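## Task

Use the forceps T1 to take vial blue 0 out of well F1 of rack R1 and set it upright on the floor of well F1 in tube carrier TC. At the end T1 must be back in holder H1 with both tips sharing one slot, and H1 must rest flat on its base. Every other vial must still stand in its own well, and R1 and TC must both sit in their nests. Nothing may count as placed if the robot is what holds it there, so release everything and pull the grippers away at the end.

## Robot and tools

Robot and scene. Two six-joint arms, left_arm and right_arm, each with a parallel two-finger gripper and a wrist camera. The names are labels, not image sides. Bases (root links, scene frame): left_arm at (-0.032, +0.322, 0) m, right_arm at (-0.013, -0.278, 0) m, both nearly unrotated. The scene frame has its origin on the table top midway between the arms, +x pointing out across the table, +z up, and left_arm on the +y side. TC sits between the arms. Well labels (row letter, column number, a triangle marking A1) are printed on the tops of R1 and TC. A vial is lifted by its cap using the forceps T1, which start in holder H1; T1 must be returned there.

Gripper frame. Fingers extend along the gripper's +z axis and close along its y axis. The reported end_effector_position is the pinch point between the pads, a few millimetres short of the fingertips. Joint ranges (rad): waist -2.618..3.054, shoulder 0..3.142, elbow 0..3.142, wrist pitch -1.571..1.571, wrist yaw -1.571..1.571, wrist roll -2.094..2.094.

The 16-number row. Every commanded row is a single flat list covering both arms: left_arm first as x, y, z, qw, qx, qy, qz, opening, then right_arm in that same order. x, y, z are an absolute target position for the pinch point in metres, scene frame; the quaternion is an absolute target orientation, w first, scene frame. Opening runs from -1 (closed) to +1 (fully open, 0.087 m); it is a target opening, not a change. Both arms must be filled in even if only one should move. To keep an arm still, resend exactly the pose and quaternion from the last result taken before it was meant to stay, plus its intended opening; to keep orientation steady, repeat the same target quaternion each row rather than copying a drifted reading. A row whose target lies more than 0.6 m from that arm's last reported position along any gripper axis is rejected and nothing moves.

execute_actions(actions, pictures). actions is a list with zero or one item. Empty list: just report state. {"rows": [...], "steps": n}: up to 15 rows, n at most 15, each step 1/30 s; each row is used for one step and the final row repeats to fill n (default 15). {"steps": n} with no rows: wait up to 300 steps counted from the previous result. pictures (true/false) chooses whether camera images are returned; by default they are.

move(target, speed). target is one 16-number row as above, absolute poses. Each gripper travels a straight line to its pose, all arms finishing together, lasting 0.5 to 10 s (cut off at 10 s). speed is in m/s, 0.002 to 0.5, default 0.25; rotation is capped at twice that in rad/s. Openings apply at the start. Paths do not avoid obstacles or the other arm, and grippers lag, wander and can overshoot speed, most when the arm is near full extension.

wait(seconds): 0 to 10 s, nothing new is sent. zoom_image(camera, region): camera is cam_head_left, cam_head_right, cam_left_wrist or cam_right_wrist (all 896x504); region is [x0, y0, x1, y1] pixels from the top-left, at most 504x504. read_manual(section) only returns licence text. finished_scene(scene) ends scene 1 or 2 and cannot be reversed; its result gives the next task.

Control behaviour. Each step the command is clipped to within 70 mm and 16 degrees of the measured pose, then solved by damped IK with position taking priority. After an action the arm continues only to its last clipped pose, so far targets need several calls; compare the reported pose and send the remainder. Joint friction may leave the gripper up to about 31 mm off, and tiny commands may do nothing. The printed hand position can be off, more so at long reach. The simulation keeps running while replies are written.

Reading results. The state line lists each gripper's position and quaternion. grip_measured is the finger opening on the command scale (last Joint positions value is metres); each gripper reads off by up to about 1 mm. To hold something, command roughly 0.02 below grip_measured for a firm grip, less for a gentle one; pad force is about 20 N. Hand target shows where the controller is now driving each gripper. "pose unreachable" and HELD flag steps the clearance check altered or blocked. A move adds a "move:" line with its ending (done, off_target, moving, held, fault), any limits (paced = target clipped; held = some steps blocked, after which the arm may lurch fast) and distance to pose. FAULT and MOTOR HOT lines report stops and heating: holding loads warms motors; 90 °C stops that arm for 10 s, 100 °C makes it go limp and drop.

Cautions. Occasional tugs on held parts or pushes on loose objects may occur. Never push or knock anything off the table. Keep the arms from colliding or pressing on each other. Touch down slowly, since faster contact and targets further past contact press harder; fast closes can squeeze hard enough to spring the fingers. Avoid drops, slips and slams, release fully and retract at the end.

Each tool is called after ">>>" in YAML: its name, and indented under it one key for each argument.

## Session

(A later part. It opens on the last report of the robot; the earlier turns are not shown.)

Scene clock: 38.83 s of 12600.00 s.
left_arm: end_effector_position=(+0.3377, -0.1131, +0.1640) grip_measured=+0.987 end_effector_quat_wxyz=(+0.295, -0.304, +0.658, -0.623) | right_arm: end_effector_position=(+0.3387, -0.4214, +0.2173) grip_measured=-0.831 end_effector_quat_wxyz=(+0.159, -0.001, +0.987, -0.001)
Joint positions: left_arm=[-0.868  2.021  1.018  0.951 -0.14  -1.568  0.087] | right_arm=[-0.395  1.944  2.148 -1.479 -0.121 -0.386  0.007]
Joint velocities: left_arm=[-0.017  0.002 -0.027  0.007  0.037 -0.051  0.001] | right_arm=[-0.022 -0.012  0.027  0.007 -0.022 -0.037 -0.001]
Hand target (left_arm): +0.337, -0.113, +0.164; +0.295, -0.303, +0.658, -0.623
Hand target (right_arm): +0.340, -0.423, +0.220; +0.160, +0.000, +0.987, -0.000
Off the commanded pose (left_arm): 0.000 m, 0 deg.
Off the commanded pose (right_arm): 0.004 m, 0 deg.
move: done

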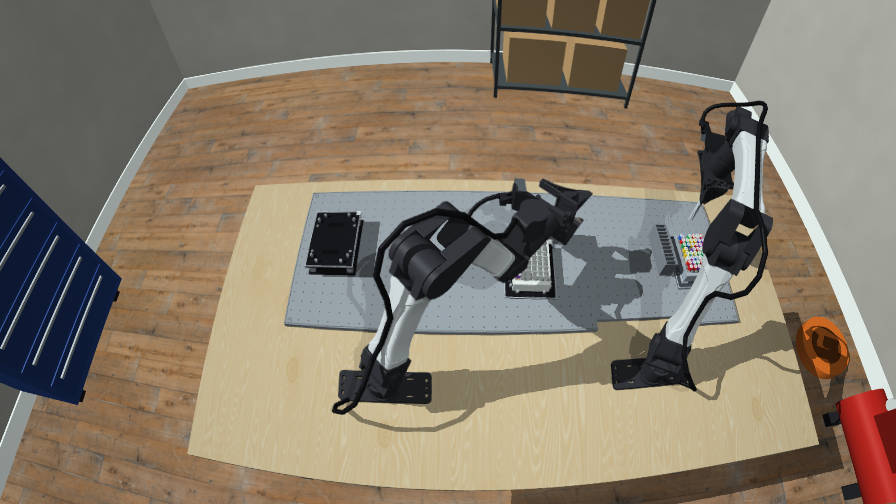

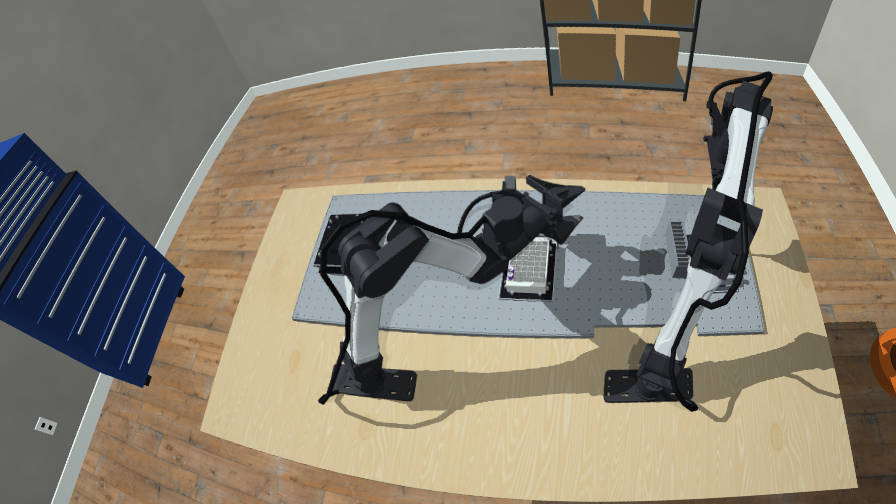

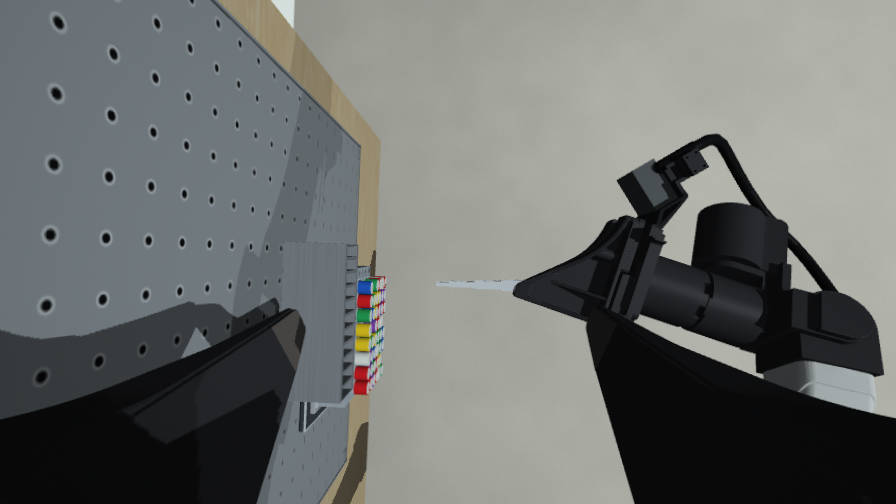

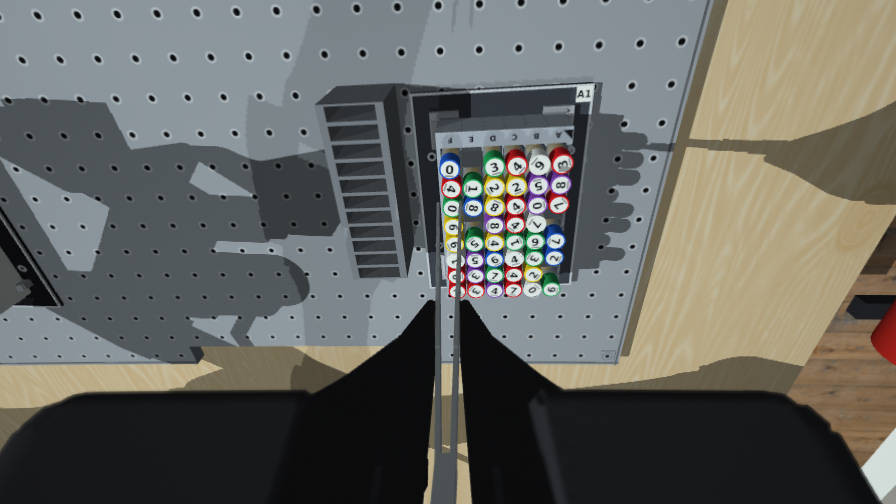

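>>> move:
  target: [0.3375,-0.1133,0.1643,0.295,-0.303,0.658,-0.623,1,0.336,-0.4215,0.166,0.17,0,0.985,-0.004,-0.77]
  speed: 0.04

>>> zoom_image:
  camera: "cam_left_wrist"
  region: [320,240,520,370]

Scene clock: 41.40 s of 12600.00 s.
left_arm: end_effector_position=(+0.3377, -0.1131, +0.1640) grip_measured=+0.987 end_effector_quat_wxyz=(+0.295, -0.304, +0.658, -0.623) | right_arm: end_effector_position=(+0.3381, -0.4211, +0.1627) grip_measured=-0.770 end_effector_quat_wxyz=(+0.159, -0.001, +0.987, -0.001)
Joint positions: left_arm=[-0.868  2.021  1.018  0.951 -0.14  -1.568  0.087] | right_arm=[-0.395  1.861  1.807 -1.222 -0.121 -0.386  0.01 ]
Joint velocities: left_arm=[-0.007  0.012 -0.012 -0.051 -0.037 -0.051 -0.001] | right_arm=[-0.002 -0.007 -0.007 -0.037  0.007  0.007  0.   ]
Hand target (left_arm): +0.337, -0.113, +0.164; +0.295, -0.303, +0.658, -0.623
Hand target (right_arm): +0.337, -0.422, +0.166; +0.169, +0.000, +0.986, -0.004
Off the commanded pose (left_arm): 0.000 m, 0 deg.
Off the commanded pose (right_arm): 0.004 m, 1 deg.
move: done

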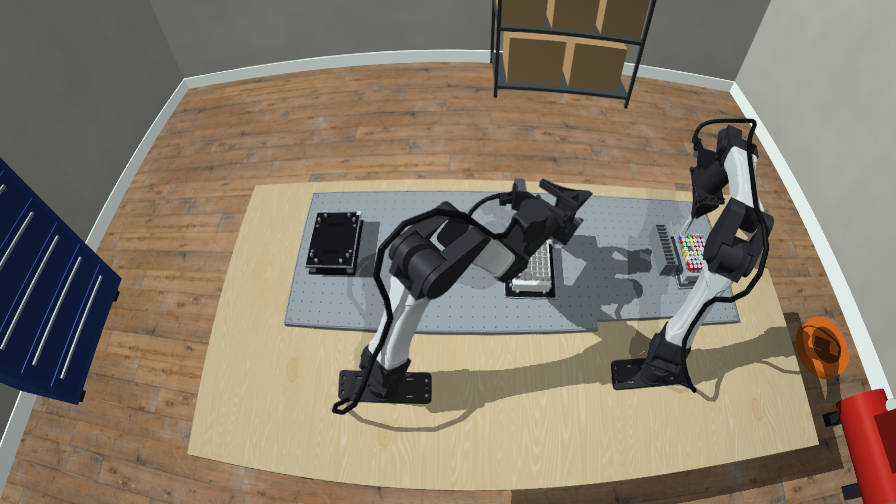

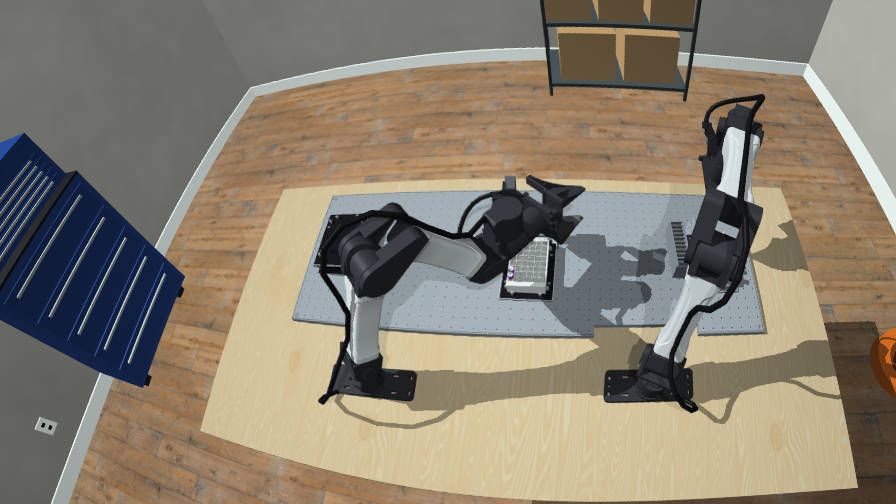

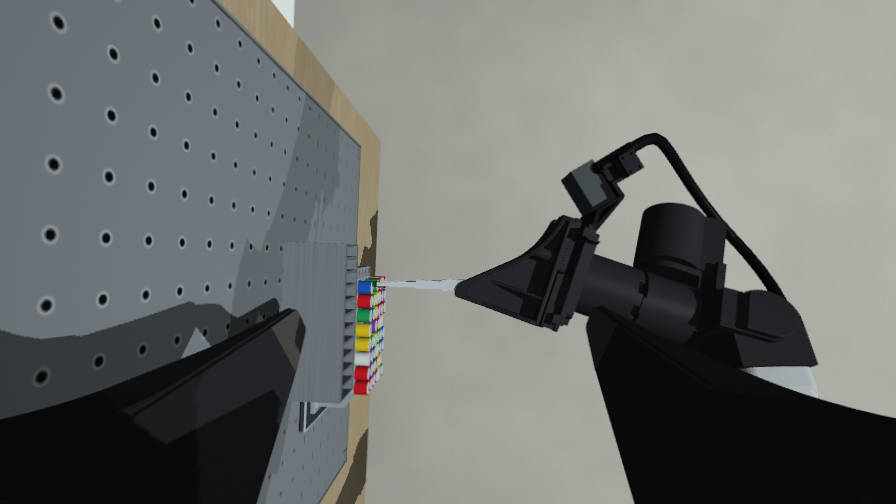

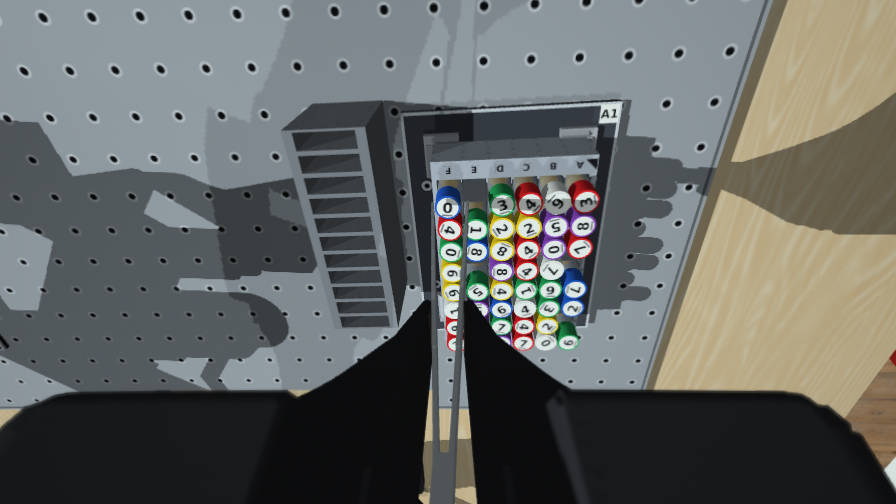

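Region (320, 240, 520, 370) of cam_left_wrist's 896x504 image, scaled by 2.520, with more detail than that image has; it fills the top 328 rows of this view, and the rest is white.

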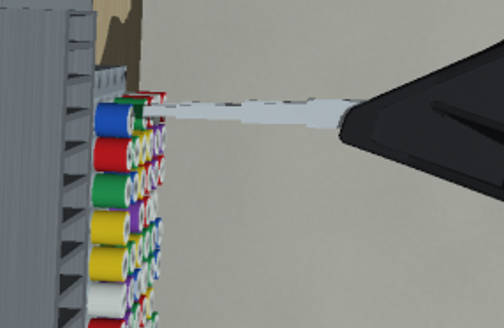

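>>> execute_actions:
  actions:
    - {"rows":[[0.3375,-0.1133,0.1643,0.295,-0.303,0.658,-0.623,1,0.335,-0.421,0.1655,0.17,0,0.985,-0.004,-0.77],[0.3375,-0.1133,0.1643,0.295,-0.303,0.658,-0.623,1,0.334,-0.4207,0.165,0.17,0,0.985,-0.004,-0.77],[0.3375,-0.1133,0.1643,0.295,-0.303,0.658,-0.623,1,0.333,-0.4203,0.164,0.17,0,0.985,-0.004,-0.77],[0.3375,-0.1133,0.1643,0.295,-0.303,0.658,-0.623,1,0.3325,-0.42,0.163,0.17,0,0.985,-0.004,-0.77],[0.3375,-0.1133,0.1643,0.295,-0.303,0.658,-0.623,1,0.3325,-0.42,0.162,0.17,0,0.985,-0.004,-0.77],[0.3375,-0.1133,0.1643,0.295,-0.303,0.658,-0.623,1,0.3325,-0.42,0.161,0.17,0,0.985,-0.004,-0.77],[0.3375,-0.1133,0.1643,0.295,-0.303,0.658,-0.623,1,0.3325,-0.42,0.1595,0.17,0,0.985,-0.004,-0.77],[0.3375,-0.1133,0.1643,0.295,-0.303,0.658,-0.623,1,0.3325,-0.42,0.158,0.17,0,0.985,-0.004,-0.77],[0.3375,-0.1133,0.1643,0.295,-0.303,0.658,-0.623,1,0.3325,-0.42,0.1565,0.17,0,0.985,-0.004,-0.77],[0.3375,-0.1133,0.1643,0.295,-0.303,0.658,-0.623,1,0.3325,-0.42,0.155,0.17,0,0.985,-0.004,-0.77],[0.3375,-0.1133,0.1643,0.295,-0.303,0.658,-0.623,1,0.3325,-0.42,0.1535,0.17,0,0.985,-0.004,-0.77],[0.3375,-0.1133,0.1643,0.295,-0.303,0.658,-0.623,1,0.3325,-0.42,0.152,0.17,0,0.985,-0.004,-0.77]]}
  pictures: false

>>> wait:
  seconds: 0.3

>>> zoom_image:
  camera: "cam_left_wrist"
  region: [320,240,520,370]

Scene clock: 45.30 s of 12600.00 s.
left_arm: end_effector_position=(+0.3377, -0.1131, +0.1640) grip_measured=+0.987 end_effector_quat_wxyz=(+0.295, -0.304, +0.658, -0.623) | right_arm: end_effector_position=(+0.3309, -0.4181, +0.1492) grip_measured=-0.770 end_effector_quat_wxyz=(+0.154, -0.000, +0.988, +0.001)
Joint positions: left_arm=[-0.868  2.021  1.018  0.951 -0.14  -1.568  0.087] | right_arm=[-0.395  1.831  1.715 -1.17  -0.121 -0.386  0.01 ]
Joint velocities: left_arm=[-0.007  0.017 -0.007  0.007  0.007 -0.007 -0.   ] | right_arm=[-0.022 -0.012 -0.081  0.007  0.037  0.022  0.   ]
Hand target (left_arm): +0.337, -0.113, +0.164; +0.295, -0.303, +0.658, -0.623
Hand target (right_arm): +0.333, -0.420, +0.152; +0.170, +0.000, +0.986, -0.004
Off the commanded pose (left_arm): 0.000 m, 0 deg.
Off the commanded pose (right_arm): 0.004 m, 2 deg.
Steps of this call (steps 1 to 90: nothing new was sent; then 0.40 s passed at rest; steps 91 to 105: all 15 steps of this action). Readings (end_effector_position):
91: left_arm (+0.3377, -0.1131, +0.1640) | right_arm (+0.3384, -0.4212, +0.1626)
92: left_arm (+0.3377, -0.1131, +0.1640) | right_arm (+0.3377, -0.4209, +0.1623)
94: left_arm (+0.3377, -0.1131, +0.1640) | right_arm (+0.3351, -0.4198, +0.1614)
98: left_arm (+0.3377, -0.1131, +0.1640) | right_arm (+0.3322, -0.4186, +0.1589)
105: the state above

Scene clock: 45.60 s of 12600.00 s.
left_arm: end_effector_position=(+0.3377, -0.1131, +0.1640) grip_measured=+0.987 end_effector_quat_wxyz=(+0.295, -0.304, +0.658, -0.623) | right_arm: end_effector_position=(+0.3335, -0.4192, +0.1493) grip_measured=-0.770 end_effector_quat_wxyz=(+0.159, -0.001, +0.987, -0.001)
Joint positions: left_arm=[-0.868  2.021  1.018  0.951 -0.14  -1.568  0.087] | right_arm=[-0.395  1.831  1.714 -1.158 -0.121 -0.386  0.01 ]
Joint velocities: left_arm=[-0.007 -0.012 -0.002 -0.066  0.037 -0.081 -0.001] | right_arm=[-0.007  0.007 -0.012 -0.007 -0.051 -0.051 -0.   ]
Hand target (left_arm): +0.337, -0.113, +0.164; +0.295, -0.303, +0.658, -0.623
Hand target (right_arm): +0.333, -0.420, +0.152; +0.170, +0.000, +0.986, -0.004
Off the commanded pose (left_arm): 0.000 m, 0 deg.
Off the commanded pose (right_arm): 0.003 m, 1 deg.
Steps of this call (steps 1 to 9: nothing new was sent). Readings (end_effector_position):
1: left_arm (+0.3377, -0.1131, +0.1640) | right_arm (+0.3312, -0.4182, +0.1489)
2: left_arm (+0.3377, -0.1131, +0.1640) | right_arm (+0.3316, -0.4183, +0.1490)
4: left_arm (+0.3377, -0.1131, +0.1640) | right_arm (+0.3325, -0.4187, +0.1491)
8: left_arm (+0.3377, -0.1131, +0.1640) | right_arm (+0.3334, -0.4191, +0.1492)
9: the state above

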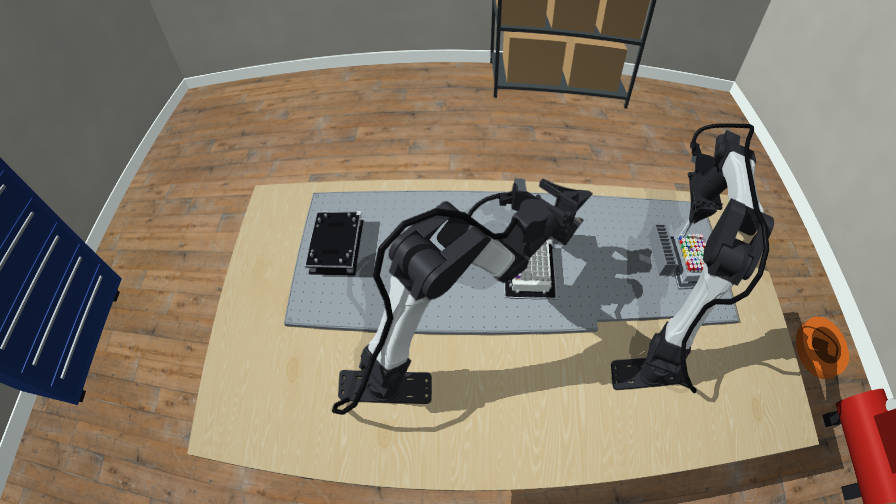

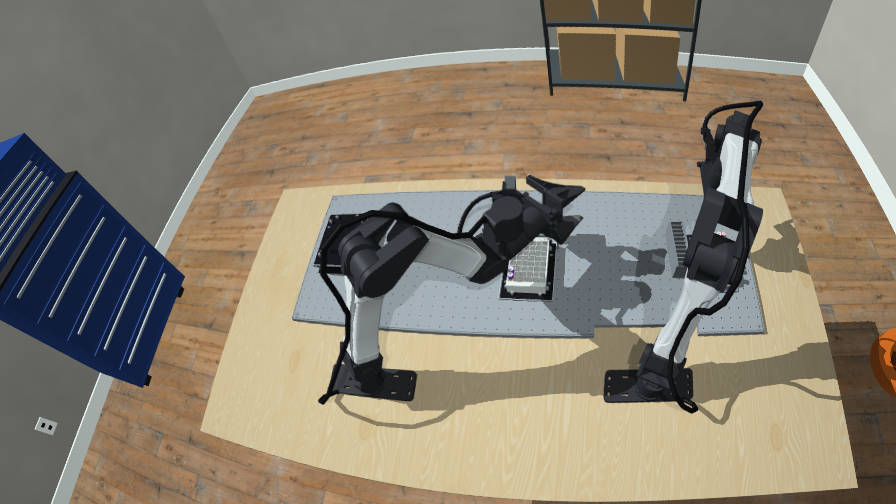

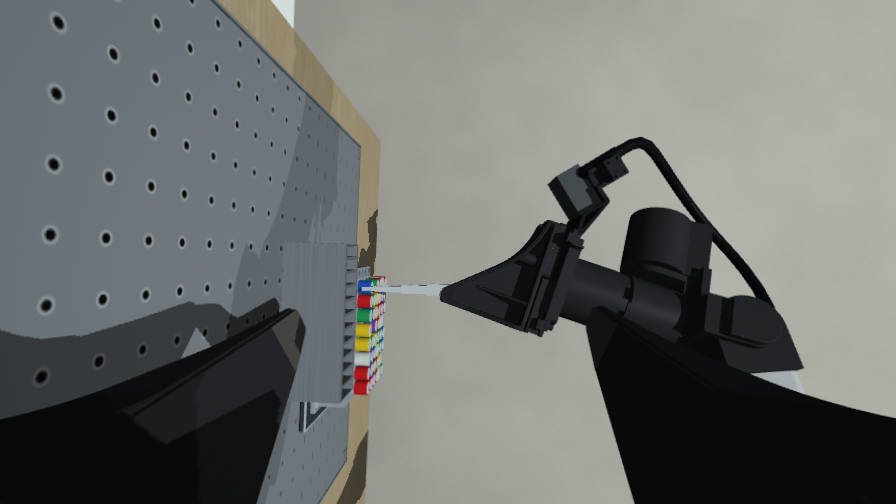

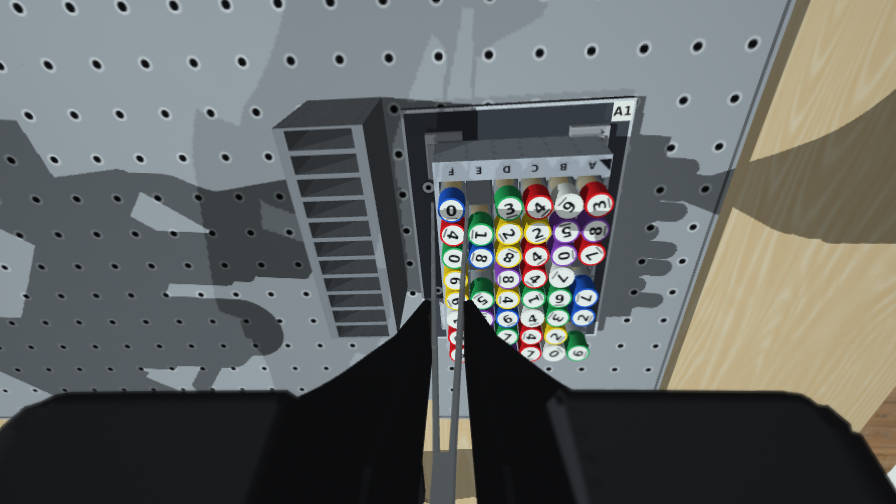

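Region (320, 240, 520, 370) of cam_left_wrist's 896x504 image, scaled by 2.520, with more detail than that image has; it fills the top 328 rows of this view, and the rest is white.

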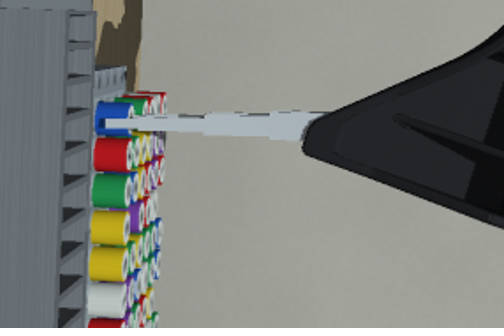

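>>> execute_actions:
  actions:
    - {"rows":[[0.3375,-0.1133,0.1643,0.295,-0.303,0.658,-0.623,1,0.3325,-0.42,0.152,0.17,0,0.985,-0.004,-0.79],[0.3375,-0.1133,0.1643,0.295,-0.303,0.658,-0.623,1,0.3325,-0.42,0.152,0.17,0,0.985,-0.004,-0.805],[0.3375,-0.1133,0.1643,0.295,-0.303,0.658,-0.623,1,0.3325,-0.42,0.152,0.17,0,0.985,-0.004,-0.82],[0.3375,-0.1133,0.1643,0.295,-0.303,0.658,-0.623,1,0.3325,-0.42,0.152,0.17,0,0.985,-0.004,-0.835],[0.3375,-0.1133,0.1643,0.295,-0.303,0.658,-0.623,1,0.3325,-0.42,0.152,0.17,0,0.985,-0.004,-0.85],[0.3375,-0.1133,0.1643,0.295,-0.303,0.658,-0.623,1,0.3325,-0.42,0.152,0.17,0,0.985,-0.004,-0.865]]}
  pictures: false

>>> move:
  target: [0.3375,-0.1133,0.1643,0.295,-0.303,0.658,-0.623,1,0.329,-0.4175,0.22,0.2,-0.003,0.98,-0.018,-0.865]
  speed: 0.02

Scene clock: 48.70 s of 12600.00 s.
left_arm: end_effector_position=(+0.3377, -0.1131, +0.1640) grip_measured=+0.987 end_effector_quat_wxyz=(+0.295, -0.304, +0.658, -0.623) | right_arm: end_effector_position=(+0.3340, -0.4194, +0.1493) grip_measured=-0.836 end_effector_quat_wxyz=(+0.160, -0.001, +0.987, -0.002)
Joint positions: left_arm=[-0.868  2.021  1.018  0.951 -0.14  -1.568  0.087] | right_arm=[-0.395  1.831  1.714 -1.156 -0.121 -0.386  0.007]
Joint velocities: left_arm=[ 0.007 -0.032 -0.022  0.066  0.022 -0.11   0.   ] | right_arm=[-0.002  0.002  0.012 -0.007 -0.11  -0.037  0.   ]
Hand target (left_arm): +0.337, -0.113, +0.164; +0.295, -0.303, +0.658, -0.623
Hand target (right_arm): +0.332, -0.420, +0.152; +0.170, +0.000, +0.986, -0.004
Off the commanded pose (left_arm): 0.000 m, 0 deg.
Off the commanded pose (right_arm): 0.003 m, 1 deg.
Steps of this call (steps 1 to 78: nothing new was sent; steps 79 to 93: all 15 steps of this action). Readings (end_effector_position):
79: left_arm (+0.3377, -0.1131, +0.1640) | right_arm (+0.3339, -0.4193, +0.1493)
80: left_arm (+0.3377, -0.1131, +0.1640) | right_arm (+0.3340, -0.4194, +0.1493)
82: left_arm (+0.3377, -0.1131, +0.1640) | right_arm (+0.3340, -0.4194, +0.1493)
86: left_arm (+0.3377, -0.1131, +0.1640) | right_arm (+0.3340, -0.4194, +0.1493)
93: the state above

Scene clock: 52.70 s of 12600.00 s.
left_arm: end_effector_position=(+0.3377, -0.1131, +0.1640) grip_measured=+0.987 end_effector_quat_wxyz=(+0.295, -0.304, +0.658, -0.623) | right_arm: end_effector_position=(+0.3290, -0.4173, +0.2049) grip_measured=-0.836 end_effector_quat_wxyz=(+0.184, -0.002, +0.983, -0.012)
Joint positions: left_arm=[-0.868  2.021  1.018  0.951 -0.14  -1.568  0.087] | right_arm=[-0.395  1.805  1.899 -1.314 -0.121 -0.386  0.007]
Joint velocities: left_arm=[ 0.002 -0.017  0.012 -0.022  0.007 -0.007  0.   ] | right_arm=[ 0.017 -0.012  0.007 -0.007 -0.051 -0.037  0.   ]
Hand target (left_arm): +0.337, -0.113, +0.164; +0.295, -0.303, +0.658, -0.623
Hand target (right_arm): +0.328, -0.417, +0.220; +0.200, -0.002, +0.980, -0.018
Off the commanded pose (left_arm): 0.000 m, 0 deg.
Off the commanded pose (right_arm): 0.015 m, 2 deg.
move: off_target (right_arm)

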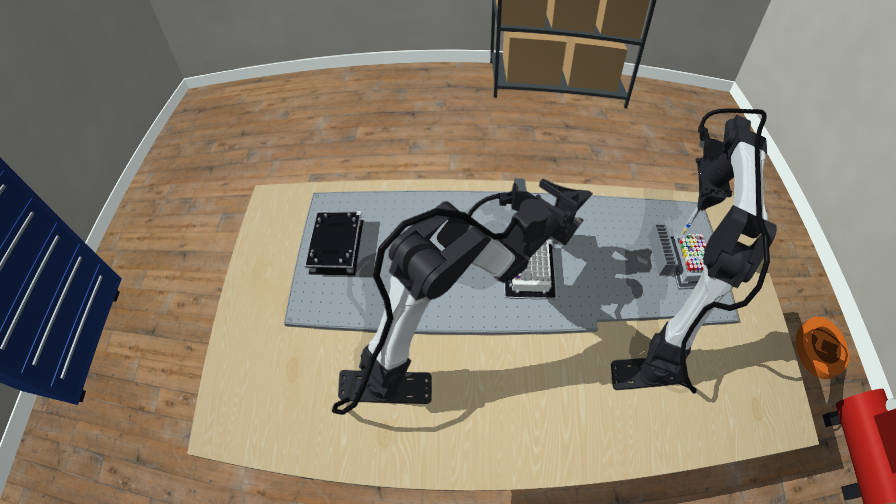

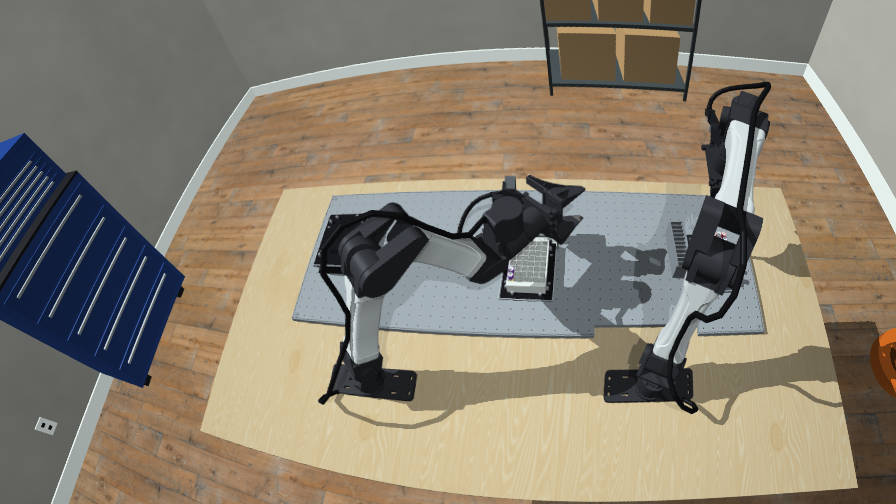

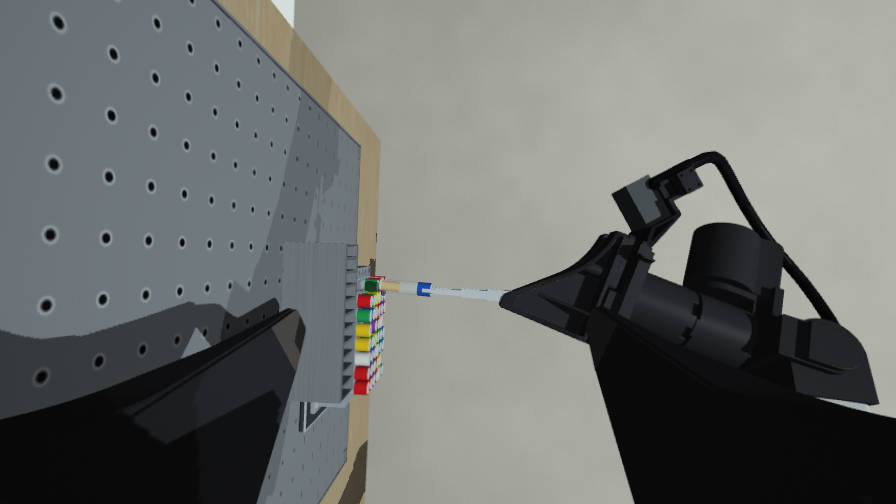

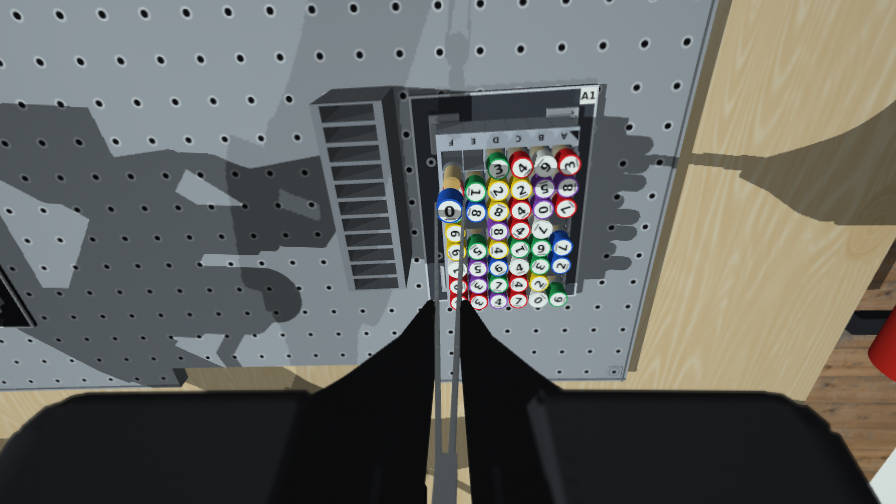

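>>> move:
  target: [0.30,0.22,0.16,0.3,-0.3,0.64,-0.64,1,0.30,0.04,0.225,0.157,-0.377,0.91,0.065,-0.865]
  speed: 0.12

Scene clock: 58.03 s of 12600.00 s.
left_arm: end_effector_position=(+0.3080, +0.2188, +0.1587) grip_measured=+0.987 end_effector_quat_wxyz=(+0.298, -0.303, +0.642, -0.638) | right_arm: end_effector_position=(+0.2950, +0.0420, +0.2212) grip_measured=-0.836 end_effector_quat_wxyz=(+0.176, -0.376, +0.906, +0.085)
Joint positions: left_arm=[ 0.145  1.617  0.344  1.262  0.869 -1.566  0.087] | right_arm=[ 0.802  2.223  2.592 -1.547 -0.019  0.013  0.007]
Joint velocities: left_arm=[-0.002 -0.007 -0.002 -0.007  0.007 -0.007 -0.001] | right_arm=[-0.002 -0.022  0.012 -0.037 -0.066  0.007 -0.001]
Hand target (left_arm): +0.302, +0.220, +0.159; +0.300, -0.301, +0.640, -0.640
Hand target (right_arm): +0.295, +0.043, +0.225; +0.181, -0.374, +0.906, +0.084
Off the commanded pose (left_arm): 0.008 m, 0 deg.
Off the commanded pose (right_arm): 0.007 m, 3 deg.
joint sent to its limit (right arm) — the command would take joint 4 (wrist pitch) past its lower limit, so that joint was sent only as far as its limit.
move: off_target (right_arm)

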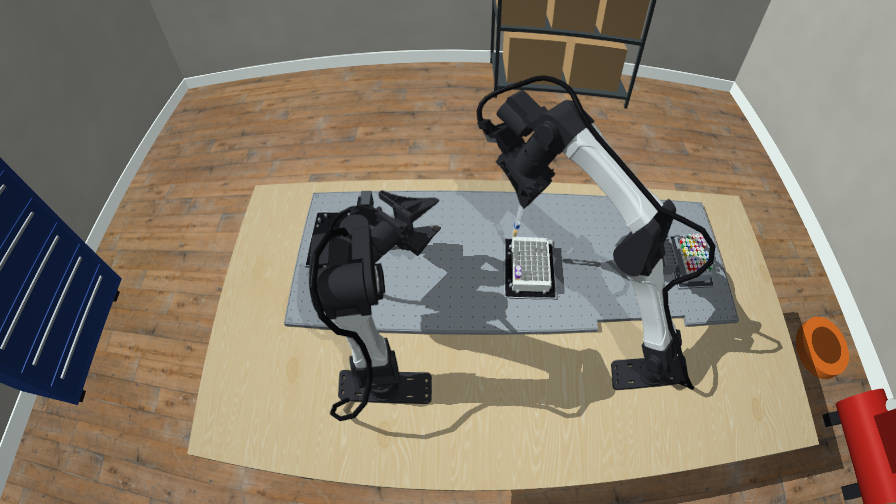

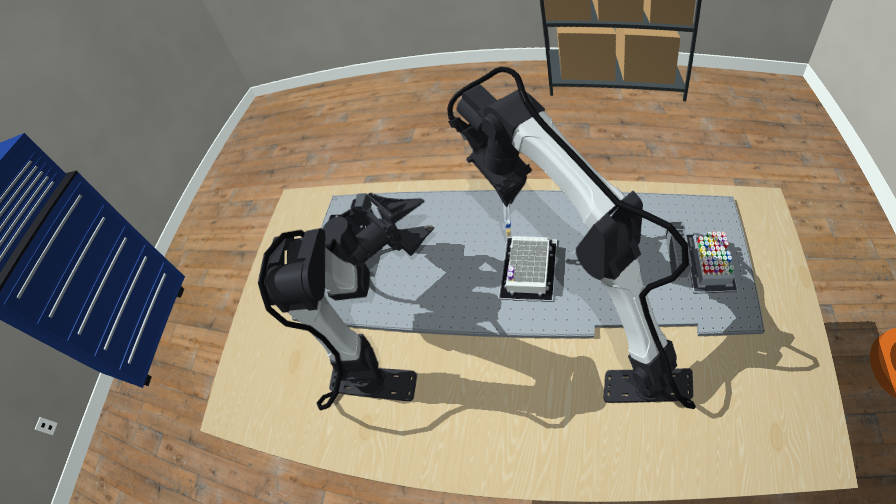

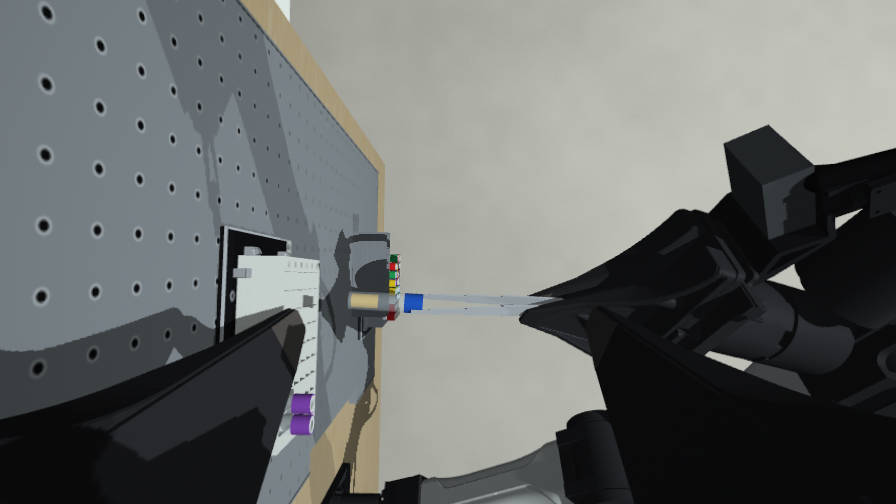

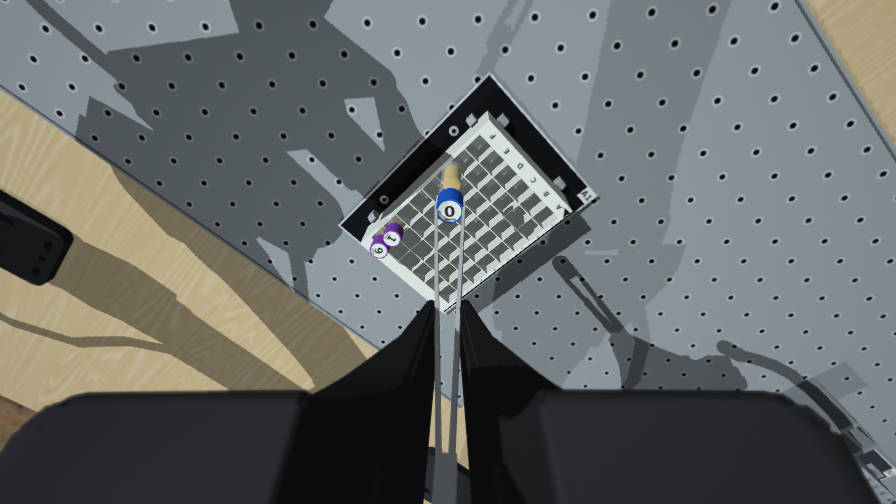

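>>> move:
  target: [0.308,0.2188,0.1587,0.298,-0.303,0.642,-0.638,1,0.312,0.027,0.195,0.171,-0.376,0.908,0.071,-0.865]
  speed: 0.03

>>> zoom_image:
  camera: "cam_left_wrist"
  region: [230,220,430,350]

>>> zoom_image:
  camera: "cam_right_wrist"
  region: [370,90,540,240]

Scene clock: 60.60 s of 12600.00 s.
left_arm: end_effector_position=(+0.3076, +0.2185, +0.1582) grip_measured=+0.987 end_effector_quat_wxyz=(+0.296, -0.303, +0.642, -0.638) | right_arm: end_effector_position=(+0.3082, +0.0320, +0.1887) grip_measured=-0.836 end_effector_quat_wxyz=(+0.156, -0.379, +0.909, +0.071)
Joint positions: left_arm=[ 0.145  1.617  0.344  1.259  0.872 -1.566  0.087] | right_arm=[ 0.769  2.194  2.404 -1.436 -0.019 -0.024  0.007]
Joint velocities: left_arm=[-0.017  0.007  0.002  0.007 -0.037  0.037 -0.   ] | right_arm=[ 0.007  0.012  0.002  0.081 -0.022 -0.066 -0.   ]
Hand target (left_arm): +0.308, +0.219, +0.159; +0.298, -0.303, +0.642, -0.638
Hand target (right_arm): +0.312, +0.027, +0.195; +0.170, -0.376, +0.908, +0.070
Off the commanded pose (left_arm): 0.001 m, 0 deg.
Off the commanded pose (right_arm): 0.009 m, 2 deg.
move: done

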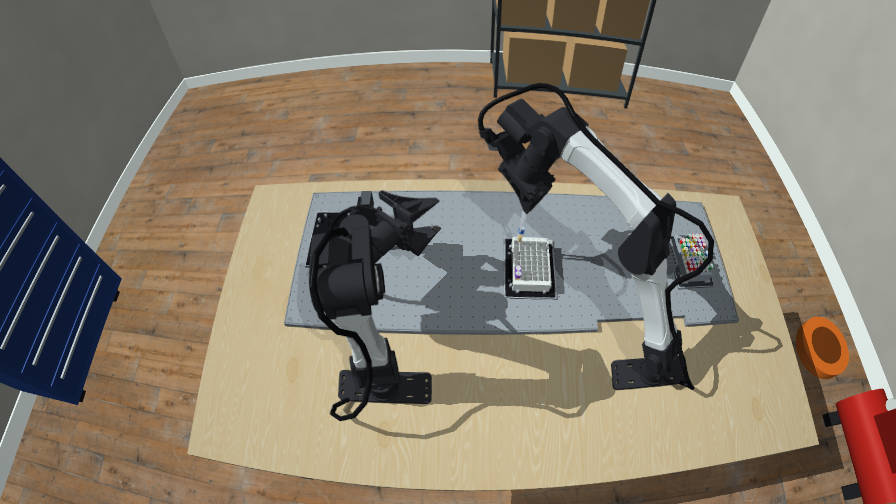

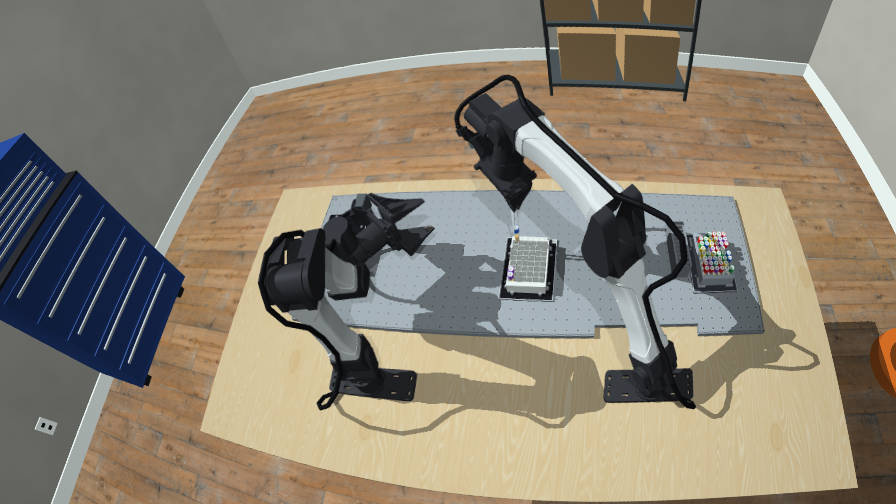

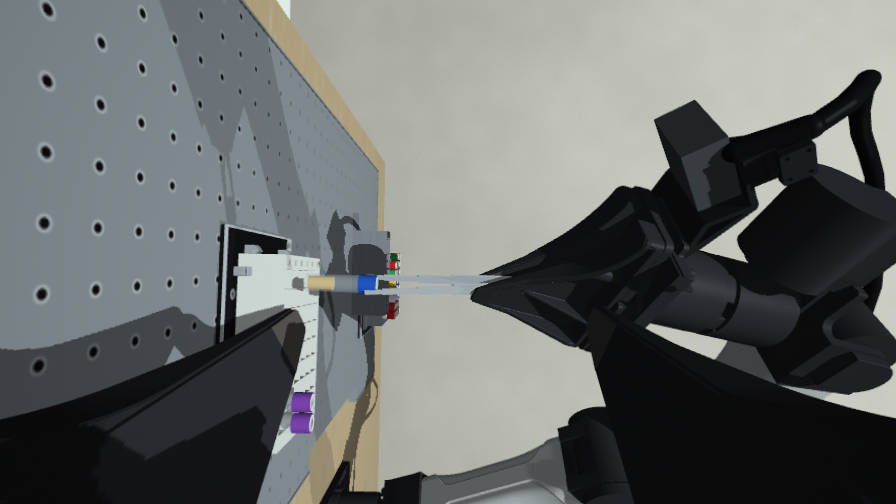

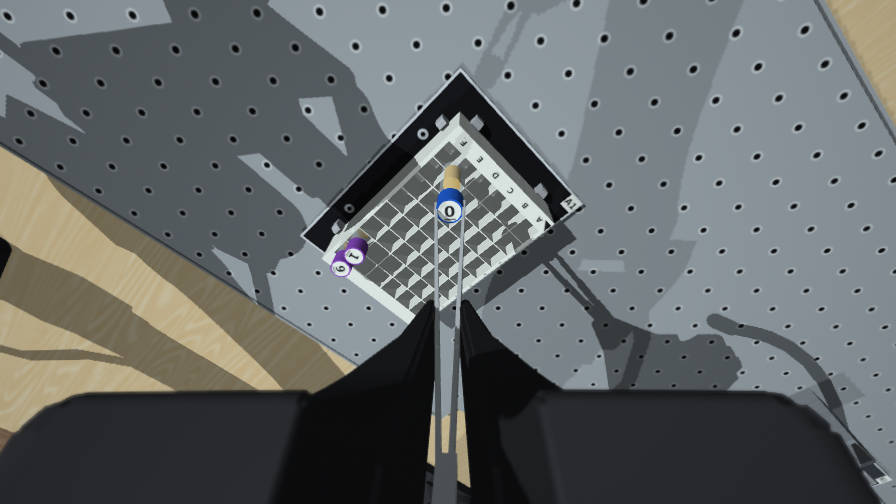

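Region (230, 220, 430, 350) of cam_left_wrist's 896x504 image, scaled by 2.520, with more detail than that image has; it fills the top 328 rows of this view, and the rest is white.

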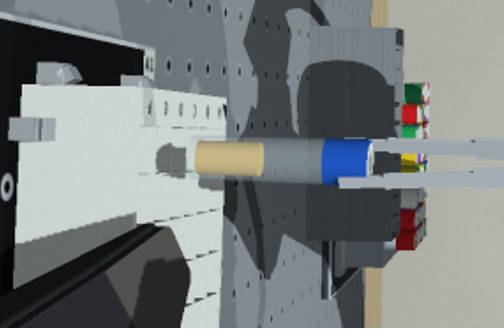

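Region (370, 90, 540, 240) of cam_right_wrist's 896x504 image, scaled by 2.965, with more detail than that image has; it fills the top 445 rows of this view, and the rest is white.

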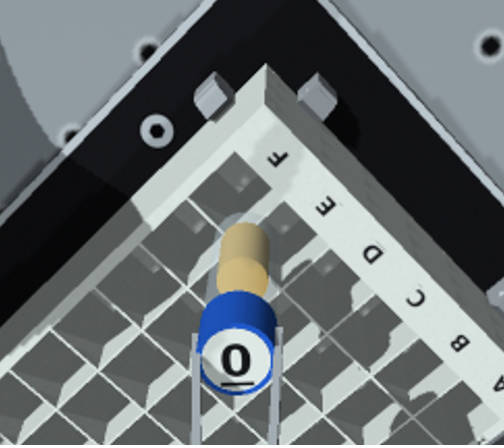

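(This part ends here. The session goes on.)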